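# Lift the reel with a cable end pinned in the grip

## Task

Close one gripper on the reel so that a piece of the cable close to one of its ends is pinned beneath one of that gripper's fingers. Raise the reel well above the table and end the scene only once this single grip is holding the reel steadily by itself. At that point the second arm must be away from both reel and cable, with nothing in its gripper, and may touch the holding arm only lightly if at all.

## Robot and tools

Robot: two 6-joint arms, left_arm and right_arm, each with a two-finger parallel gripper. Base positions in the scene frame: left_arm at (-0.044, +0.287, 0) m, turned roughly 10 degrees clockwise about z (quat_wxyz +0.996, 0, 0, -0.088); right_arm at (-0.023, -0.240, 0) m, turned slightly the other way (quat_wxyz +1.000, 0, 0, +0.025).

Scene frame: origin on the table surface midway between the arms, +z up, +x pointing out across the table, and left_arm on the +y side. The arm names do not mean left or right in any image.

Gripper geometry: the fingers extend along the gripper's +z axis and close along its y axis. The reported hand point (end_effector_position) sits between the finger pads, about 1 cm back from the tips. A fully open gripper has a pad gap of about 0.094 m.

Tool execute_actions, argument actions: a list holding zero items or one item.
- Empty list: no new command. It just returns the current state.
- Motion item: {"rows": [...], "steps": n}. rows holds 1 to 15 rows. steps is 1 to 15 and defaults to 15. Each control step lasts 1/30 s and uses one row. If there are fewer rows than steps, the last row repeats.
- Wait item: {"steps": n} with no rows, n up to 300. Nothing new is sent; it returns once n control steps have gone by since the previous result.
- Optional pictures (boolean): images are included by default. Pass false to skip them.

Every row is a single list of 14 plain numbers covering both arms, even if only one arm should move. Order: left_arm waist, shoulder, elbow, wrist pitch, wrist yaw, wrist roll, opening; then the same seven numbers for right_arm. The joint values are absolute target angles in radians in each arm's own joint space. They are not Cartesian and not offsets; use the same convention as the Joint positions line. Ranges: waist -2.880 to 2.880, shoulder 0.000 to 3.142, elbow 0.000 to 3.019, wrist pitch -1.693 to 1.571, wrist yaw -1.571 to 1.571, wrist roll -2.094 to 2.094. Opening is an absolute setting from -1 (closed) to +1 (fully open).

Limits: a call is refused outright, and nothing moves, when any target is more than 0.019 rad outside its stated range and also farther out than that joint's last reported angle. True joint ends may differ from the stated ones by up to 0.019 rad. Targets beyond a true end are clipped to it, and the result then says "joint sent to its limit"; that line may refer to an earlier action that is still running. If the line is missing, that is no promise of more travel.

Motion: on every control step the target sent to a joint stays within a fixed distance of its measured angle. Per arm: waist 0.264, shoulder 0.32, elbow 0.276, wrist pitch 0.33, wrist yaw 0.186, wrist roll 0.522 rad. If the targets would move a gripper more than 70 mm from where it is measured, all of that arm's targets are scaled back toward the measured angles. Large moves therefore take several actions. The arms keep heading for the last row sent while you think or wait. They stop once everything has nearly stopped moving (a stall counts), or when a step is HELD. After that, only a new action moves them on. Fingers that are closing or opening finish their motion anyway.

Results: the state line lists, for each arm, end_effector_position (m) and end_effector_quat_wxyz in the scene frame. These values can be a bit off, more so at long reach. Joint positions and Joint velocities give one block per arm: six joints (rad, rad/s), then the pad gap (m, m/s). grip_measured is the measured finger opening on the same -1..+1 scale as the command. Each gripper has its own fixed error of up to about 1 mm. "joint command not followed" means a clearance check altered or blocked some joint targets; the rest of the row still ran. HELD marks steps on which your row was not sent, in whole or in part. Joint torques are the total drive outputs in joint order. They include offsets, scale errors, friction and noise, and are nonzero even with no contact.

Gripping: to hold something, command an opening below grip_measured. About 0.03 below grips firmly; a smaller gap grips more gently. Each pad pushes with roughly 50 to 62 N, less on parts under about 2 mm thick. Pads can spike briefly on first contact.

Heat: holding a load warms the motors. A MOTOR HOT line appears from 85 °C. At 100 °C that arm loses power and its gripper lets go until it cools, shown as an OVER-TEMPERATURE FAULT.

Cameras, all 504x504: cam_head_left, cam_head_right, cam_high, cam_low, cam_left_wrist, cam_right_wrist. The wrist cameras ride on the hands. Their calibration follows from the joint readings and may be slightly off.

zoom_image: camera (one of the names above) and region [x0, y0, x1, y1] in that camera's pixels, with (0,0) at the top left and at most 504 by 504. It gives a closer view of the latest image and does not move anything.

read_manual: section "licences" (the default). It returns the URDF licence text only.

finished_scene: scene = the current scene's number. It ends that scene for good and reports whether the goal was met. Call it only when the reel is lifted and stable, with the cable pinned.

Avoid: knocking or placing anything off the table, which fails the task. Do not let the arms collide or push hard on each other. Also avoid dropping or slipping the reel, slamming, and pushing very hard. Loose objects may occasionally get a small nudge from outside.

Each tool is called as name([rows], argument=value, ...), one row to a line, values as JSON.

## Session

execute_actions(actions=[])

Scene clock: 0.00 s of 4800.00 s.
left_arm: end_effector_position=(+0.2400, +0.4621, +0.1368) grip_measured=+1.000 end_effector_quat_wxyz=(+0.250, +0.300, +0.920, -0.036) | right_arm: end_effector_position=(+0.6634, +0.0613, +0.1513) grip_measured=+1.000 end_effector_quat_wxyz=(+0.114, +0.005, +0.935, +0.337)
Joint positions: left_arm=[ 0.972  1.157  0.767 -1.008  0.484  1.383  0.094] | right_arm=[ 0.24   2.094  1.886 -0.884 -0.571  0.445  0.094]
Joint velocities: left_arm=[-0.015 -0.015 -0.012  0.002 -0.051 -0.007  0.   ] | right_arm=[-0.015 -0.005 -0.002  0.002 -0.007  0.007  0.   ]
Joint torques (N m, as the arm reports them, + toward a larger angle): no reading
Motor temperatures (°C, as the motors report them): left_arm=[25 24 22 24 24 22] | right_arm=[25 23 24 24 22 24]

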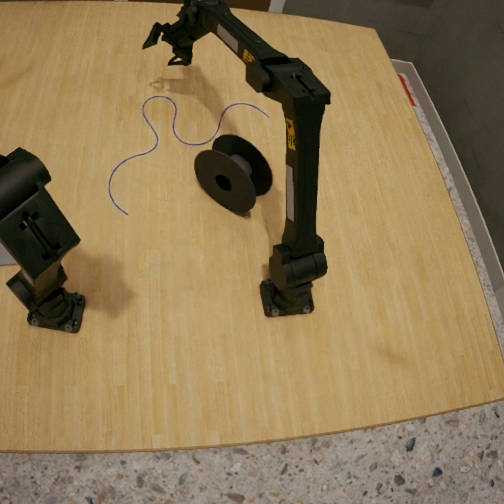

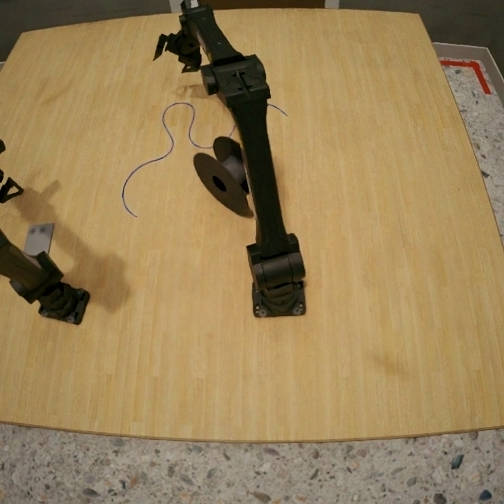

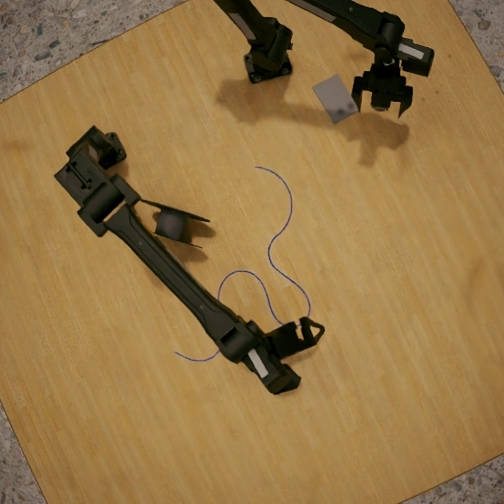

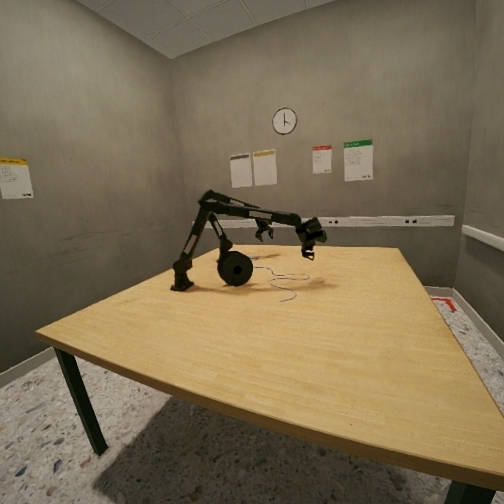

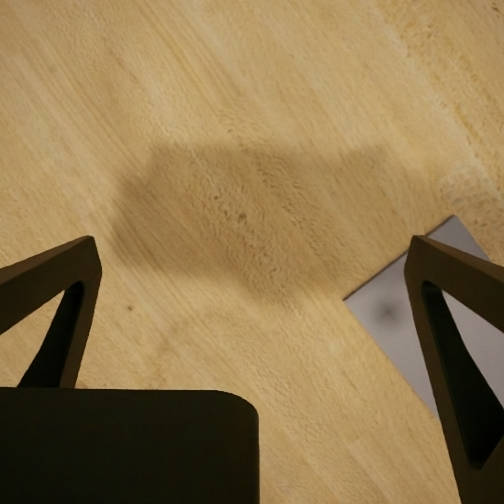

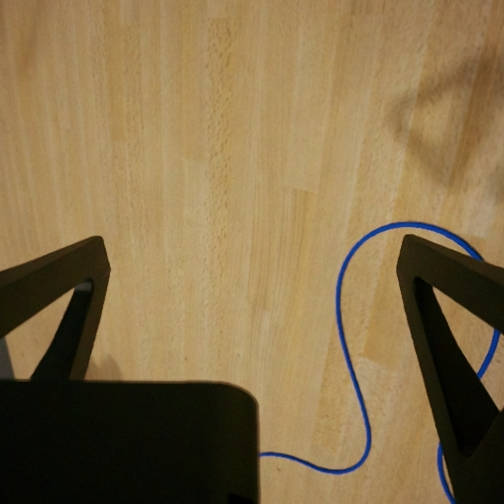

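zoom_image(camera="cam_head_left", region=[90, 80, 300, 240])

zoom_image(camera="cam_high", region=[120, 150, 330, 380])

zoom_image(camera="cam_low", region=[190, 230, 320, 310])

Region (90, 80, 300, 240) of cam_head_left's 504x504 image, scaled by 2.400, with more detail than that image has; it fills the top 384 rows of this view, and the rest is white.

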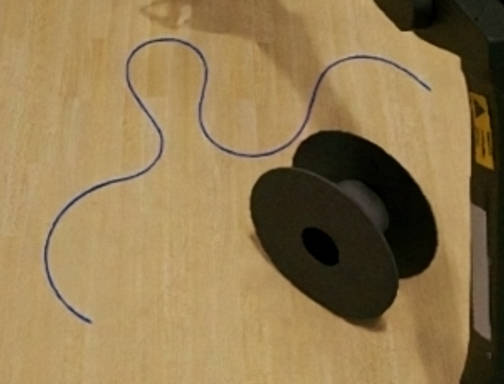

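Region (120, 150, 330, 380) of cam_high's 504x504 image, scaled by 2.191, with more detail than that image has; it fills the left 460 columns of this view, and the rest is white.

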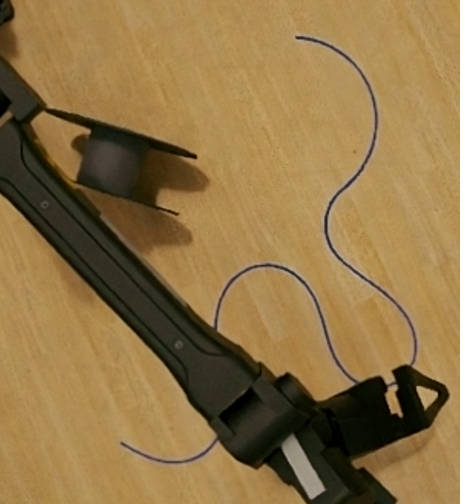

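Region (190, 230, 320, 310) of cam_low's 504x504 image, scaled by 3.877, with more detail than that image has; it fills the top 310 rows of this view, and the rest is white.

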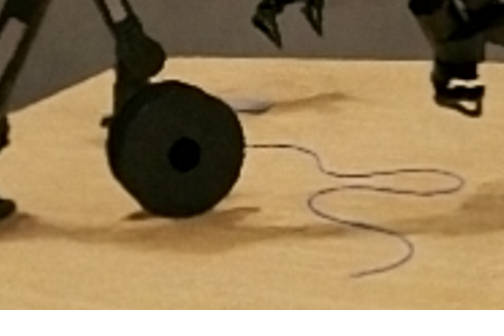

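execute_actions([
  {"rows":[[-0.199,1.356,0.872,-1.087,0,-1.16,0.3,0.063,0.867,0.954,-1.171,-0.386,-0.626,1]],"steps":15},
], pictures=false)

execute_actions([
  {"steps":75},
])

Scene clock: 17.90 s of 4800.00 s.
left_arm: end_effector_position=(+0.2850, +0.2125, +0.0748) grip_measured=+0.302 end_effector_quat_wxyz=(-0.013, +0.208, +0.978, -0.002) | right_arm: end_effector_position=(+0.4194, -0.1192, +0.1569) grip_measured=+1.000 end_effector_quat_wxyz=(+0.063, -0.174, +0.964, +0.191)
Joint positions: left_arm=[-0.043  1.376  0.841 -1.062  0.004  0.199  0.061] | right_arm=[ 0.074  1.512  1.181 -1.129 -0.391 -0.212  0.094]
Joint velocities: left_arm=[-2.134 -0.034 -0.012 -0.007 -0.066 -2.352  0.   ] | right_arm=[-0.181 -1.861 -1.668 -0.12  -0.007 -1.341  0.   ]
Joint torques (N m, as the arm reports them, + toward a larger angle): left_arm=[  1.34 -12.13  11.11  -1.04  -0.16  -0.15] | right_arm=[ 1.27 -9.93  7.26 -0.76 -0.16 -0.24]
Motor temperatures (°C, as the motors report them): left_arm=[25 25 27 24 24 22] | right_arm=[25 27 30 24 23 24]
Steps of this call (steps 1 to 180: nothing new was sent; then 11.40 s passed at rest; steps 181 to 195: all 15 steps of this action). Readings (joint positions):
181: left_arm=[0.951 1.169 0.775 -1.023 0.399 1.311] | right_arm=[0.238 2.086 1.872 -0.895 -0.539 0.414]
182: left_arm=[0.906 1.196 0.793 -1.041 0.306 1.226] | right_arm=[0.235 2.065 1.839 -0.921 -0.509 0.379]
184: left_arm=[0.773 1.275 0.826 -1.057 0.120 1.050] | right_arm=[0.220 2.012 1.756 -0.978 -0.465 0.307]
188: left_arm=[0.474 1.373 0.841 -1.059 0.012 0.728] | right_arm=[0.167 1.875 1.570 -1.060 -0.417 0.143]
195: the state above

Scene clock: 20.40 s of 4800.00 s.
left_arm: end_effector_position=(+0.2665, +0.1618, +0.0789) grip_measured=+0.302 end_effector_quat_wxyz=(-0.010, -0.374, +0.927, +0.008) | right_arm: end_effector_position=(+0.2874, -0.1381, +0.2873) grip_measured=+1.000 end_effector_quat_wxyz=(+0.273, -0.383, +0.874, +0.125)
Joint positions: left_arm=[-0.204  1.363  0.841 -1.075  0.002 -1.148  0.061] | right_arm=[ 0.068  0.876  0.952 -1.164 -0.389 -0.611  0.094]
Joint velocities: left_arm=[ 0.005 -0.005  0.002 -0.012  0.066  0.037  0.   ] | right_arm=[ 0.005 -0.015 -0.012 -0.012  0.037 -0.037  0.   ]
Joint torques (N m, as the arm reports them, + toward a larger angle): left_arm=[  0.99 -11.14  11.62  -0.67  -0.32  -0.2 ] | right_arm=[ 0.62 -2.8   8.58  0.24 -0.14 -0.18]
Motor temperatures (°C, as the motors report them): left_arm=[25 25 27 24 24 22] | right_arm=[25 27 30 24 23 24]
Steps of this call (steps 1 to 45: the robot went on to your last target; steps 46 to 75: nothing new was sent). Readings (joint positions):
1: left_arm=[-0.113 1.375 0.841 -1.063 0.004 0.102] | right_arm=[0.070 1.446 1.123 -1.134 -0.390 -0.260]
2: left_arm=[-0.172 1.374 0.841 -1.066 0.004 0.004] | right_arm=[0.069 1.377 1.070 -1.142 -0.389 -0.305]
4: left_arm=[-0.241 1.370 0.841 -1.070 0.005 -0.192] | right_arm=[0.068 1.234 0.993 -1.156 -0.389 -0.383]
8: left_arm=[-0.229 1.363 0.841 -1.074 0.004 -0.587] | right_arm=[0.068 0.946 0.955 -1.164 -0.389 -0.498]
75: the state above
All arms were judged still, so your last target was given up. Only a new action makes them travel on or press farther. Fingers that are still opening or closing keep moving.
camera_calibration (this result's frames):
cam_left_wrist: T_world_to_cam=[[0.692172, -0.721128, -0.0295408, -0.0680856], [-0.574911, -0.575646, 0.581472, 0.209566], [-0.436321, -0.385495, -0.81303, 0.3657], [0, 0, 0, 1]] pos_world=[0.327171, 0.212513, 0.173457]
cam_right_wrist: T_world_to_cam=[[0.735939, -0.676886, -0.0147915, -0.301157], [-0.676936, -0.736039, 0.00205778, 0.0975211], [-0.01228, 0.0084985, -0.999888, 0.417126], [0, 0, 0, 1]] pos_world=[0.292771, -0.135615, 0.412424]

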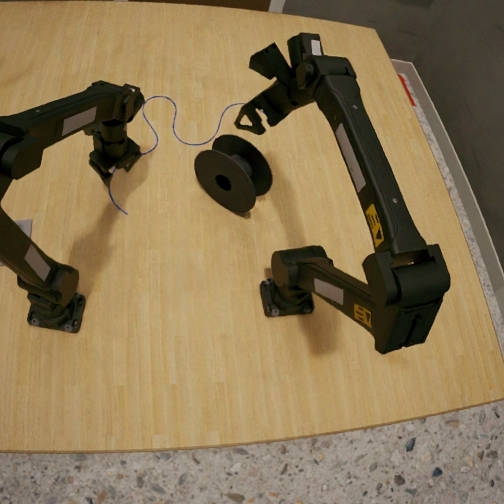

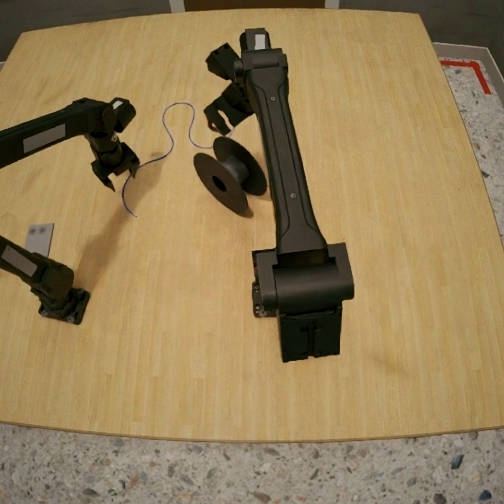

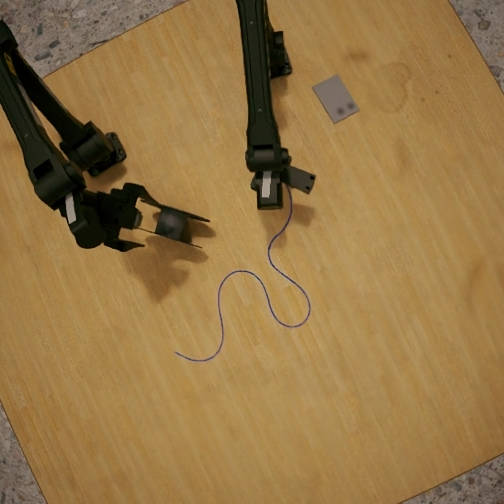

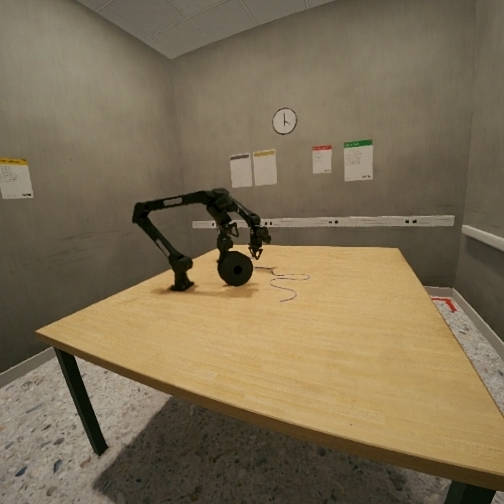

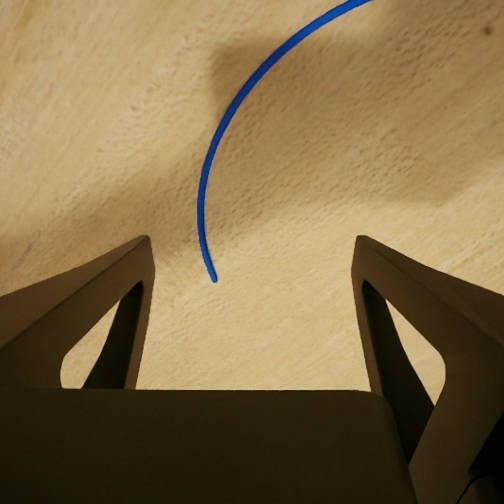

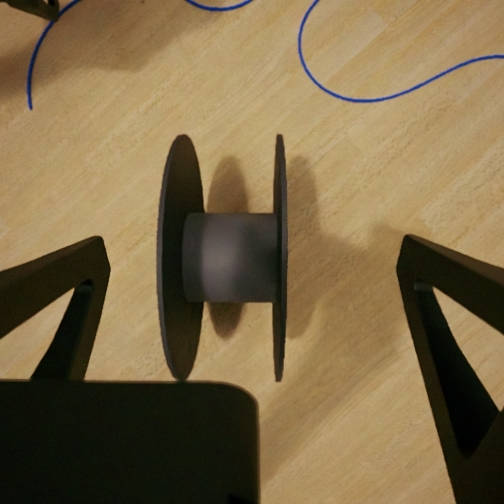

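execute_actions([
  {"rows":[[-0.15,1.40,0.78,-0.95,0,-1.12,0.3,0.097,0.867,0.954,-1.171,-0.386,-0.6,1],[-0.15,1.40,0.78,-0.95,0,-1.12,0.3,0.097,0.867,0.954,-1.171,-0.386,-0.6,1],[-0.15,1.40,0.78,-0.95,0,-1.12,0.3,0.097,0.867,0.954,-1.171,-0.386,-0.6,1],[-0.15,1.40,0.78,-0.95,0,-1.12,0.3,0.097,0.867,0.954,-1.171,-0.386,-0.6,1],[-0.15,1.42,0.75,-0.89,0,-1.12,0.3,0.097,0.867,0.954,-1.171,-0.386,-0.6,1],[-0.15,1.42,0.75,-0.89,0,-1.12,0.3,0.097,0.867,0.954,-1.171,-0.386,-0.6,1],[-0.15,1.438,0.72,-0.833,0,-1.12,0.3,0.097,0.867,0.954,-1.171,-0.386,-0.6,1]],"steps":15},
])

Scene clock: 25.13 s of 4800.00 s.
left_arm: end_effector_position=(+0.2669, +0.1789, +0.0194) grip_measured=+0.302 end_effector_quat_wxyz=(+0.003, -0.390, +0.921, -0.004) | right_arm: end_effector_position=(+0.2859, -0.1336, +0.2873) grip_measured=+1.000 end_effector_quat_wxyz=(+0.272, -0.389, +0.871, +0.127)
Joint positions: left_arm=[-0.155  1.435  0.723 -0.849  0.002 -1.133  0.061] | right_arm=[ 0.083  0.876  0.952 -1.164 -0.389 -0.611  0.094]
Joint velocities: left_arm=[-0.005 -0.005 -0.007  0.081 -0.007 -0.022  0.   ] | right_arm=[-0.015  0.005 -0.012 -0.002  0.022 -0.022  0.   ]
Joint torques (N m, as the arm reports them, + toward a larger angle): left_arm=[  1.23 -10.34   7.44   0.46  -0.3    0.02] | right_arm=[ 1.71 -2.24  8.58  0.3  -0.15  0.05]
Motor temperatures (°C, as the motors report them): left_arm=[25 25 28 24 24 22] | right_arm=[25 26 30 24 23 24]
Steps of this call (steps 1 to 127: nothing new was sent; steps 128 to 142: all 15 steps of this action). Readings (joint positions):
128: left_arm=[-0.201 1.363 0.833 -1.049 0.002 -1.145] | right_arm=[0.069 0.876 0.952 -1.164 -0.389 -0.611]
129: left_arm=[-0.194 1.364 0.822 -1.014 0.002 -1.142] | right_arm=[0.072 0.876 0.952 -1.164 -0.389 -0.611]
131: left_arm=[-0.174 1.375 0.802 -0.979 0.002 -1.139] | right_arm=[0.079 0.876 0.952 -1.164 -0.389 -0.611]
135: left_arm=[-0.155 1.405 0.751 -0.883 0.002 -1.135] | right_arm=[0.083 0.876 0.952 -1.164 -0.389 -0.611]
142: the state above
camera_calibration (this result's frames):
cam_left_wrist: T_world_to_cam=[[0.716966, -0.697105, 0.00205135, -0.0692512], [-0.57366, -0.588327, 0.5699, 0.256452], [-0.396073, -0.409776, -0.821712, 0.317815], [0, 0, 0, 1]] pos_world=[0.322645, 0.232835, 0.115142]
cam_right_wrist: T_world_to_cam=[[0.745674, -0.666147, -0.0147915, -0.298351], [-0.666196, -0.745774, 0.00205778, 0.0954341], [-0.0124019, 0.0083196, -0.999888, 0.41708], [0, 0, 0, 1]] pos_world=[0.291223, -0.131043, 0.412424]

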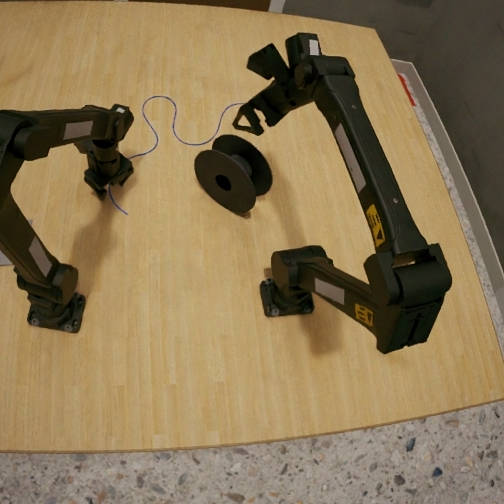

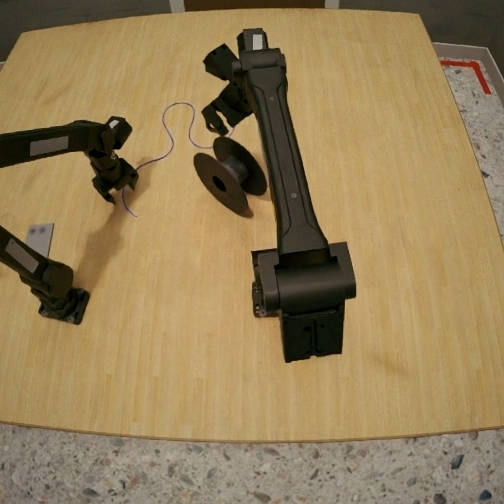

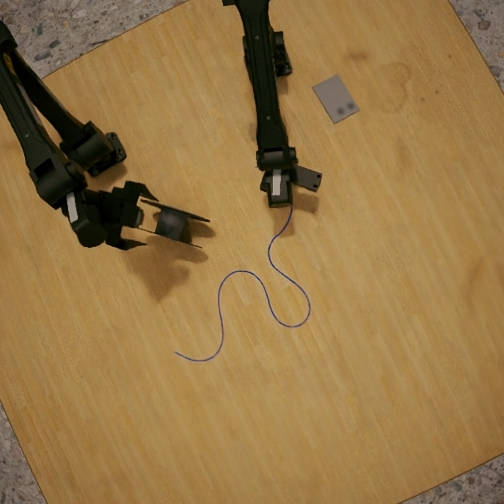

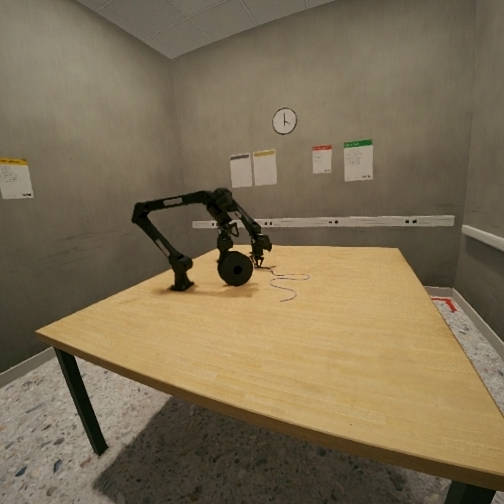

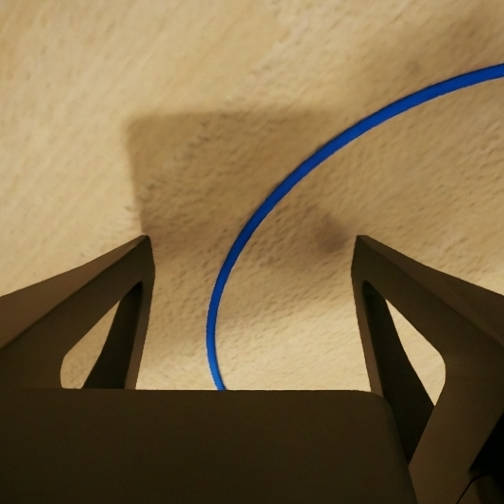

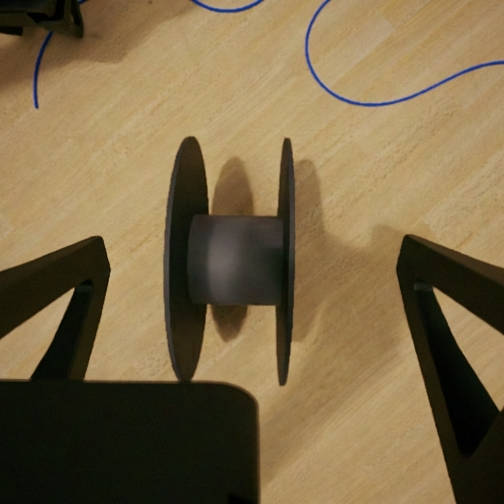

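execute_actions([
  {"rows":[[-0.15,1.463,0.72,-0.82,0,-1.12,0.3,0.12,0.867,0.954,-1.171,-0.386,-0.6,1],[-0.15,1.463,0.72,-0.82,0,-1.12,0.3,0.12,0.867,0.954,-1.171,-0.386,-0.6,1],[-0.15,1.463,0.72,-0.82,0,-1.12,0.3,0.12,0.867,0.954,-1.171,-0.386,-0.6,1],[-0.15,1.463,0.72,-0.82,0,-1.12,0.3,0.12,0.867,0.954,-1.171,-0.386,-0.6,1],[-0.15,1.463,0.72,-0.82,0,-1.12,0.3,0.12,0.867,0.954,-1.171,-0.386,-0.6,1],[-0.15,1.463,0.72,-0.82,0,-1.12,-0.3,0.12,0.867,0.954,-1.171,-0.386,-0.6,1],[-0.15,1.463,0.72,-0.82,0,-1.12,-0.3,0.12,0.867,0.954,-1.171,-0.386,-0.6,1],[-0.15,1.463,0.72,-0.82,0,-1.12,-1,0.12,0.867,0.954,-1.171,-0.386,-0.6,1]],"steps":15},
])

execute_actions([
  {"steps":12},
])

Scene clock: 27.77 s of 4800.00 s.
left_arm: end_effector_position=(+0.2691, +0.1782, +0.0157) grip_measured=-0.986 end_effector_quat_wxyz=(+0.004, -0.390, +0.921, -0.005) | right_arm: end_effector_position=(+0.2832, -0.1261, +0.2873) grip_measured=+1.000 end_effector_quat_wxyz=(+0.271, -0.400, +0.866, +0.130)
Joint positions: left_arm=[-0.155  1.447  0.723 -0.834  0.002 -1.132  0.001] | right_arm=[ 0.107  0.876  0.952 -1.164 -0.388 -0.611  0.094]
Joint velocities: left_arm=[-0.005  0.005  0.002 -0.002 -0.007 -0.007 -0.   ] | right_arm=[-0.005 -0.005  0.012 -0.002  0.022  0.022  0.   ]
Joint torques (N m, as the arm reports them, + toward a larger angle): left_arm=[ 1.2  -9.13  7.31  0.72 -0.31  0.03] | right_arm=[ 2.53 -3.37  8.44  0.37 -0.13  0.04]
Motor temperatures (°C, as the motors report them): left_arm=[25 25 28 24 24 22] | right_arm=[25 26 30 24 23 24]
Steps of this call (steps 1 to 15: the robot went on to your last target; steps 16 to 64: nothing new was sent; steps 65 to 79: all 15 steps of this action). Readings (joint positions):
65: left_arm=[-0.155 1.436 0.723 -0.844 0.002 -1.132] | right_arm=[0.085 0.876 0.952 -1.164 -0.388 -0.611]
66: left_arm=[-0.155 1.437 0.723 -0.840 0.002 -1.132] | right_arm=[0.090 0.876 0.952 -1.164 -0.388 -0.611]
68: left_arm=[-0.155 1.442 0.723 -0.835 0.002 -1.132] | right_arm=[0.101 0.876 0.952 -1.164 -0.388 -0.611]
72: left_arm=[-0.155 1.447 0.723 -0.834 0.002 -1.132] | right_arm=[0.107 0.876 0.952 -1.164 -0.388 -0.611]
79: the state above
camera_calibration (this result's frames):
cam_left_wrist: T_world_to_cam=[[0.716158, -0.697921, 0.00480922, -0.0710699], [-0.575979, -0.58711, 0.568815, 0.259834], [-0.394164, -0.410131, -0.822452, 0.314884], [0, 0, 0, 1]] pos_world=[0.324672, 0.232094, 0.111521]
cam_right_wrist: T_world_to_cam=[[0.7616, -0.647885, -0.014535, -0.29367], [-0.647926, -0.7617, 0.00227774, 0.0919707], [-0.012547, 0.0076829, -0.999892, 0.416924], [0, 0, 0, 1]] pos_world=[0.288481, -0.123414, 0.412401]

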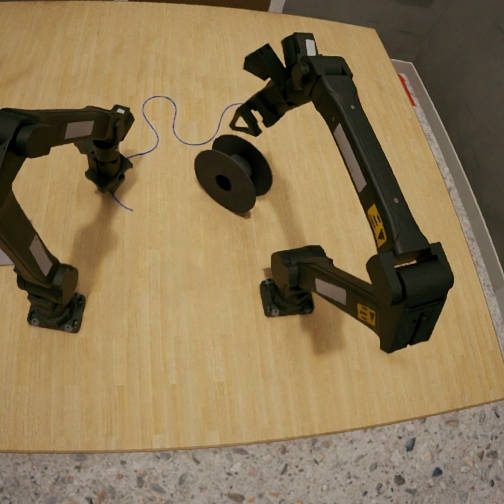

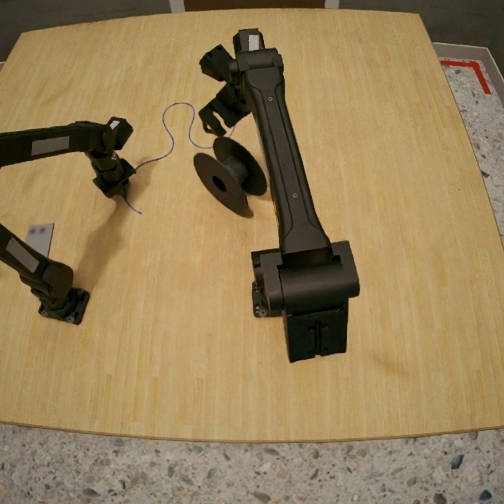

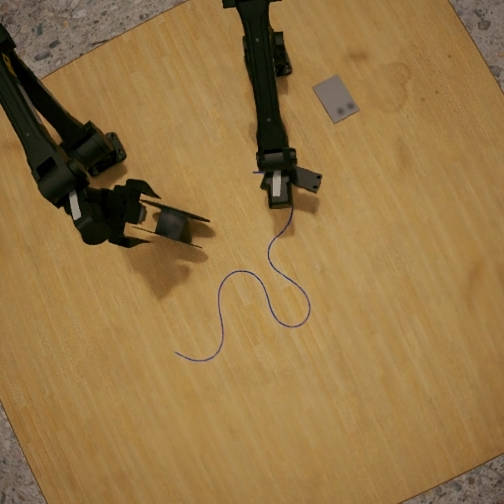

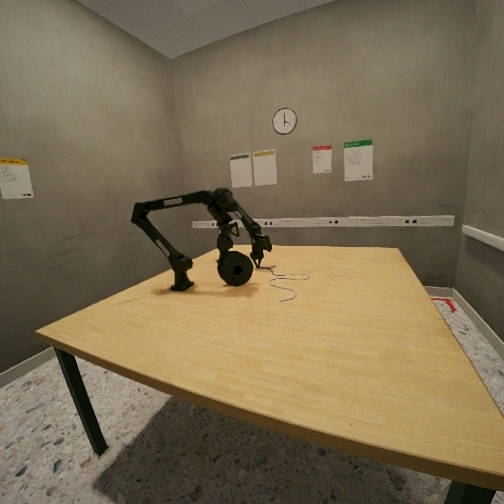

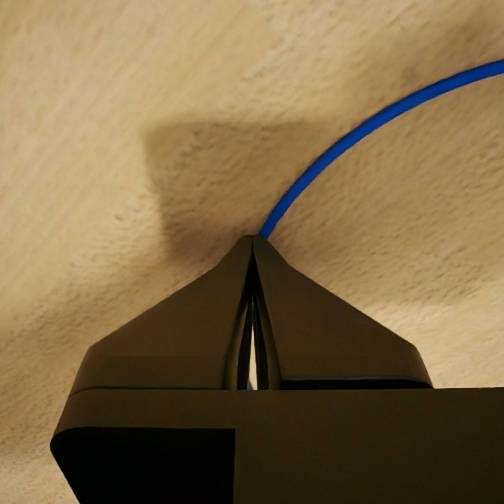

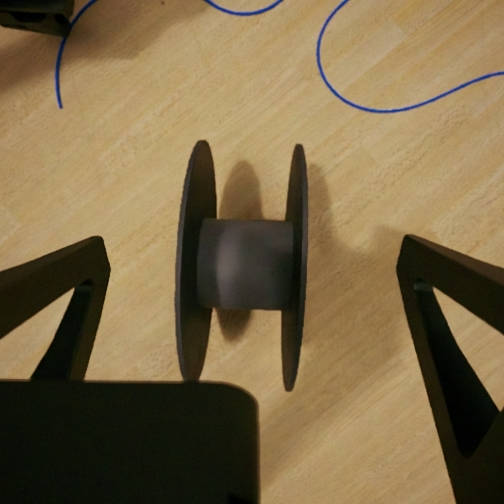

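Scene clock: 28.17 s of 4800.00 s.
left_arm: end_effector_position=(+0.2691, +0.1782, +0.0157) grip_measured=-0.986 end_effector_quat_wxyz=(+0.004, -0.390, +0.921, -0.005) | right_arm: end_effector_position=(+0.2832, -0.1261, +0.2873) grip_measured=+1.000 end_effector_quat_wxyz=(+0.271, -0.400, +0.866, +0.130)
Joint positions: left_arm=[-0.155  1.447  0.723 -0.834  0.002 -1.132  0.001] | right_arm=[ 0.107  0.876  0.952 -1.164 -0.388 -0.611  0.094]
Joint velocities: left_arm=[-0.015 -0.005 -0.007  0.002  0.051 -0.081 -0.   ] | right_arm=[-0.005 -0.005 -0.002 -0.007  0.037  0.081  0.   ]
Joint torques (N m, as the arm reports them, + toward a larger angle): left_arm=[ 0.98 -9.03  7.36  0.73 -0.3   0.04] | right_arm=[ 1.87 -2.66  8.43  0.49 -0.13 -0.02]
Motor temperatures (°C, as the motors report them): left_arm=[25 25 28 24 24 22] | right_arm=[25 26 30 24 23 24]
Steps of this call (steps 1 to 12: the robot went on to your last target). Readings (joint positions):
1: left_arm=[-0.155 1.447 0.723 -0.834 0.002 -1.132] | right_arm=[0.107 0.876 0.952 -1.164 -0.388 -0.611]
2: left_arm=[-0.155 1.447 0.723 -0.834 0.002 -1.132] | right_arm=[0.107 0.876 0.952 -1.164 -0.388 -0.611]
4: left_arm=[-0.155 1.447 0.723 -0.834 0.002 -1.132] | right_arm=[0.107 0.876 0.952 -1.164 -0.388 -0.611]
8: left_arm=[-0.155 1.447 0.723 -0.834 0.002 -1.132] | right_arm=[0.107 0.876 0.952 -1.164 -0.388 -0.611]
12: the state above
camera_calibration (this result's frames):
cam_left_wrist: T_world_to_cam=[[0.716158, -0.697921, 0.00480922, -0.0710699], [-0.575979, -0.58711, 0.568815, 0.259834], [-0.394164, -0.410131, -0.822452, 0.314884], [0, 0, 0, 1]] pos_world=[0.324672, 0.232094, 0.111521]
cam_right_wrist: T_world_to_cam=[[0.7616, -0.647885, -0.014535, -0.29367], [-0.647926, -0.7617, 0.00227774, 0.0919707], [-0.012547, 0.0076829, -0.999892, 0.416924], [0, 0, 0, 1]] pos_world=[0.288481, -0.123414, 0.412401]

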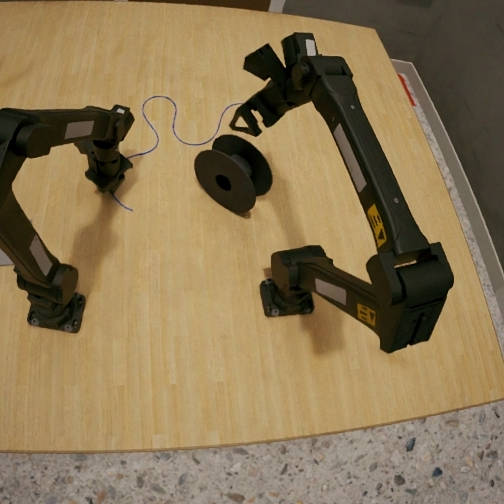

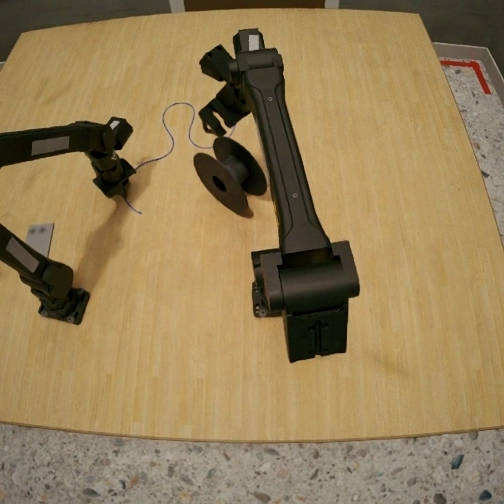

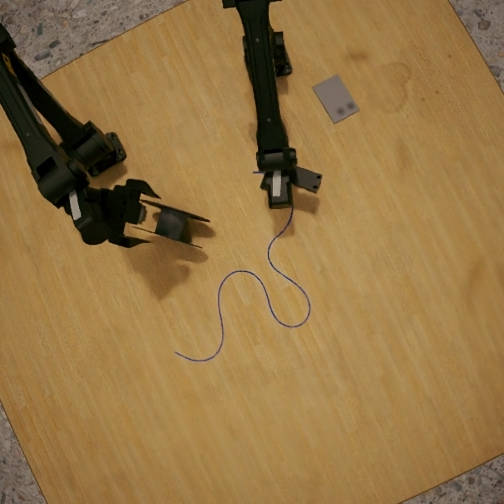

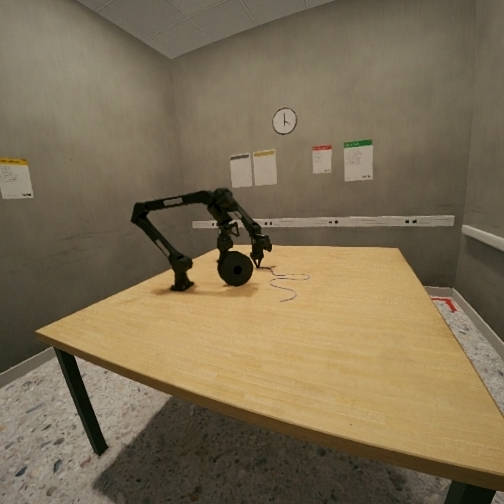

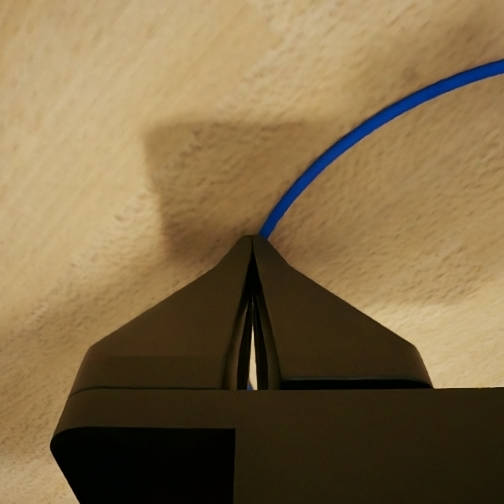

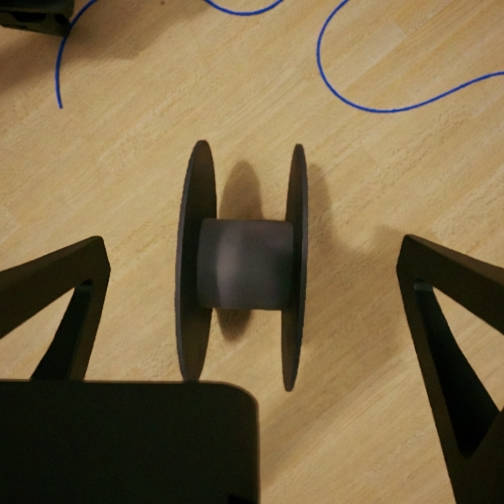

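execute_actions([
  {"rows":[[-0.15,1.40,0.85,-1.0,0,-1.15,-1,0.1,0.867,0.954,-1.171,-0.386,-0.6,1],[-0.15,1.40,0.85,-1.0,0,-1.15,-1,0.1,0.867,0.954,-1.171,-0.386,-0.6,1],[-0.18,1.40,0.95,-1.1,0,-1.2,-1,0.1,0.867,0.954,-1.171,-0.386,-0.6,1],[-0.2,1.40,1.05,-1.2,0,-1.2,-1,0.1,0.867,0.954,-1.171,-0.386,-0.6,1],[-0.25,1.42,1.15,-1.3,0,-1.25,-1,0.1,0.867,0.954,-1.171,-0.386,-0.6,1],[-0.3,1.45,1.22,-1.35,0,-1.3,-1,0.1,0.867,0.954,-1.171,-0.386,-0.6,1],[-0.35,1.48,1.3,-1.39,0,-1.35,-1,0.1,0.867,0.954,-1.171,-0.386,-0.6,1],[-0.4,1.51,1.37,-1.43,0,-1.4,-1,0.1,0.867,0.954,-1.171,-0.386,-0.6,1],[-0.45,1.54,1.43,-1.45,0,-1.5,-1,0.1,0.867,0.954,-1.171,-0.386,-0.6,1],[-0.5,1.57,1.48,-1.45,0,-1.55,-1,0.1,0.867,0.954,-1.171,-0.386,-0.6,1],[-0.53,1.596,1.5,-1.455,0,-1.6,-1,0.1,0.867,0.954,-1.171,-0.386,-0.6,1]],"steps":15},
], pictures=false)

execute_actions([
  {"steps":15},
])

Scene clock: 33.10 s of 4800.00 s.
left_arm: end_effector_position=(+0.3032, +0.0248, +0.1770) grip_measured=-0.986 end_effector_quat_wxyz=(-0.016, -0.378, +0.925, +0.027) | right_arm: end_effector_position=(+0.2832, -0.1261, +0.2873) grip_measured=+1.000 end_effector_quat_wxyz=(+0.271, -0.400, +0.866, +0.130)
Joint positions: left_arm=[-0.469  1.542  1.308 -1.399 -0.    -1.42   0.001] | right_arm=[ 0.107  0.876  0.952 -1.164 -0.388 -0.611  0.094]
Joint velocities: left_arm=[-0.874  0.532  1.468 -0.379 -0.037 -0.784  0.   ] | right_arm=[-0.005  0.015 -0.002 -0.007 -0.022 -0.022  0.   ]
Joint torques (N m, as the arm reports them, + toward a larger angle): left_arm=[  1.58 -14.6   13.94  -0.57  -0.21  -0.18] | right_arm=[ 0.38 -3.16  8.58  0.27 -0.16  0.04]
Motor temperatures (°C, as the motors report them): left_arm=[25 25 27 24 24 22] | right_arm=[25 26 31 24 23 24]
Steps of this call (steps 1 to 15: the robot went on to your last target; steps 16 to 133: nothing new was sent; steps 134 to 148: all 15 steps of this action). Readings (joint positions):
134: left_arm=[-0.155 1.446 0.734 -0.870 0.002 -1.133] | right_arm=[0.107 0.876 0.952 -1.164 -0.388 -0.611]
135: left_arm=[-0.155 1.443 0.750 -0.919 0.002 -1.134] | right_arm=[0.107 0.876 0.952 -1.164 -0.388 -0.611]
137: left_arm=[-0.157 1.435 0.803 -1.012 0.002 -1.146] | right_arm=[0.107 0.876 0.952 -1.164 -0.388 -0.611]
141: left_arm=[-0.217 1.440 0.977 -1.229 0.000 -1.212] | right_arm=[0.107 0.876 0.952 -1.164 -0.388 -0.611]
148: the state above

Scene clock: 33.60 s of 4800.00 s.
left_arm: end_effector_position=(+0.3170, -0.0286, +0.2227) grip_measured=-0.986 end_effector_quat_wxyz=(+0.005, -0.419, +0.908, -0.011) | right_arm: end_effector_position=(+0.2832, -0.1261, +0.2873) grip_measured=+1.000 end_effector_quat_wxyz=(+0.271, -0.400, +0.866, +0.130)
Joint positions: left_arm=[-0.541  1.582  1.477 -1.442 -0.    -1.582  0.001] | right_arm=[ 0.107  0.876  0.952 -1.164 -0.388 -0.611  0.094]
Joint velocities: left_arm=[-0.005 -0.015 -0.002 -0.012  0.037 -0.037 -0.   ] | right_arm=[-0.015 -0.005  0.012 -0.007  0.037  0.051  0.   ]
Joint torques (N m, as the arm reports them, + toward a larger angle): left_arm=[  1.74 -15.21  12.18  -0.6   -0.2   -0.16] | right_arm=[ 0.11 -2.15  8.55  0.28 -0.16  0.01]
Motor temperatures (°C, as the motors report them): left_arm=[25 25 27 24 24 22] | right_arm=[25 25 31 24 23 24]
Steps of this call (steps 1 to 15: the robot went on to your last target). Readings (joint positions):
1: left_arm=[-0.496 1.561 1.360 -1.414 -0.000 -1.452] | right_arm=[0.107 0.876 0.952 -1.164 -0.388 -0.611]
2: left_arm=[-0.518 1.576 1.407 -1.422 -0.000 -1.479] | right_arm=[0.107 0.876 0.952 -1.164 -0.388 -0.611]
4: left_arm=[-0.546 1.587 1.464 -1.425 -0.000 -1.517] | right_arm=[0.107 0.876 0.952 -1.164 -0.388 -0.611]
8: left_arm=[-0.549 1.582 1.477 -1.438 -0.000 -1.559] | right_arm=[0.107 0.876 0.952 -1.164 -0.388 -0.611]
15: the state above
camera_calibration (this result's frames):
cam_left_wrist: T_world_to_cam=[[0.759301, -0.650533, 0.0163922, -0.265557], [-0.541107, -0.617187, 0.571212, 0.0358027], [-0.361475, -0.442592, -0.820639, 0.407562], [0, 0, 0, 1]] pos_world=[0.368334, 0.0297273, 0.318363]
cam_right_wrist: T_world_to_cam=[[0.7616, -0.647885, -0.014535, -0.29367], [-0.647926, -0.7617, 0.00227774, 0.0919707], [-0.012547, 0.0076829, -0.999892, 0.416924], [0, 0, 0, 1]] pos_world=[0.288481, -0.123414, 0.412401]

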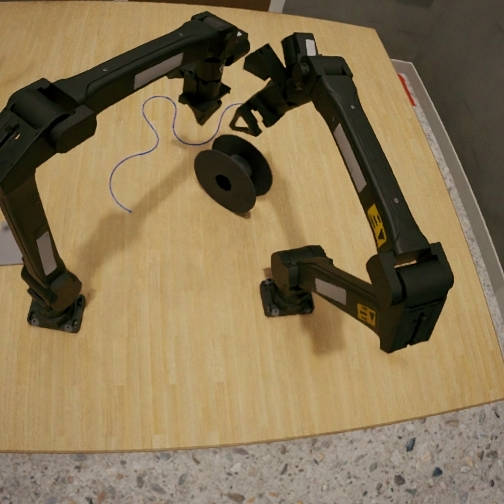

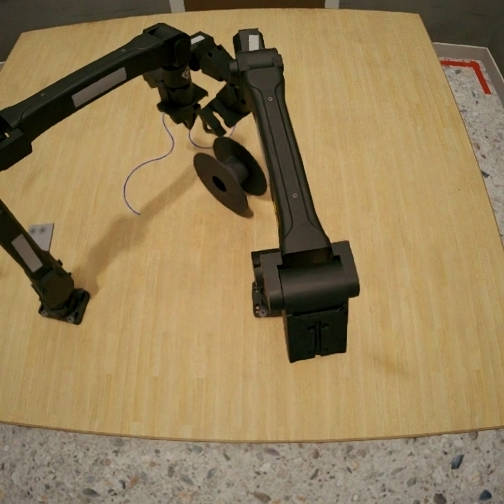

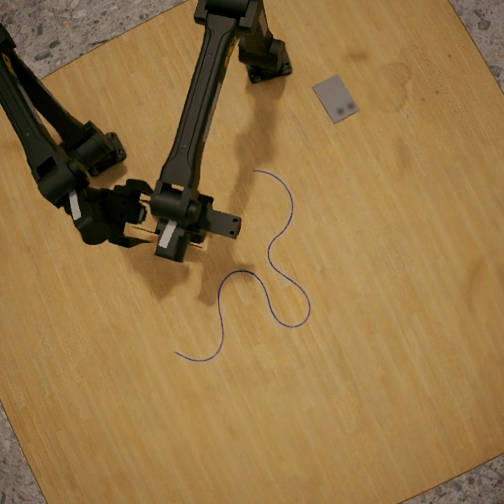

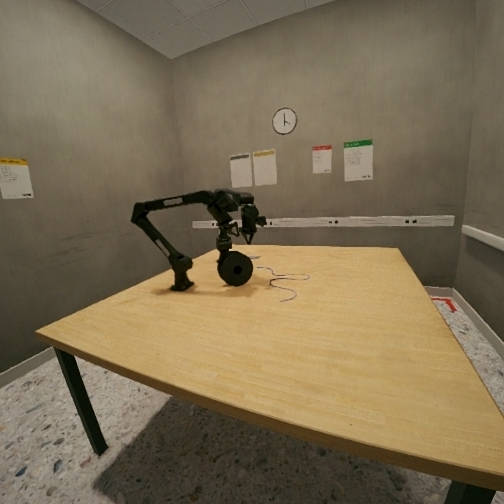

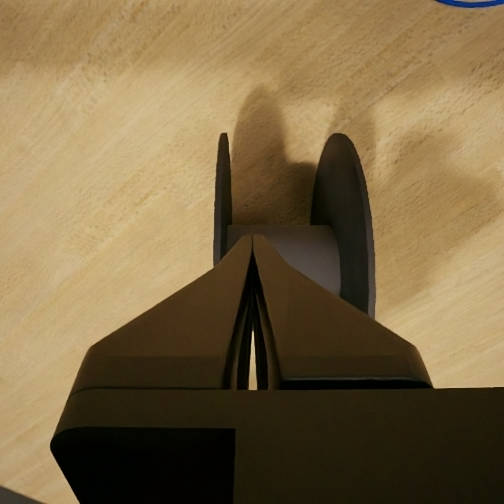

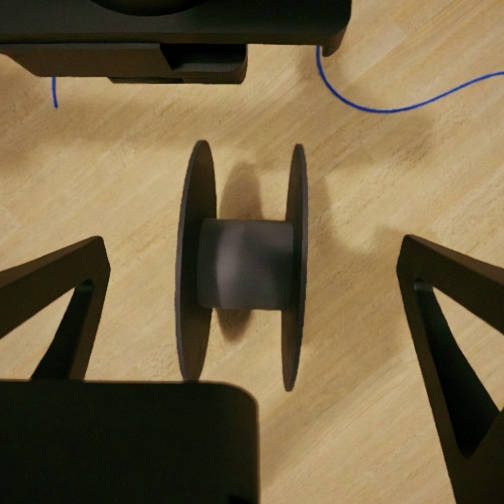

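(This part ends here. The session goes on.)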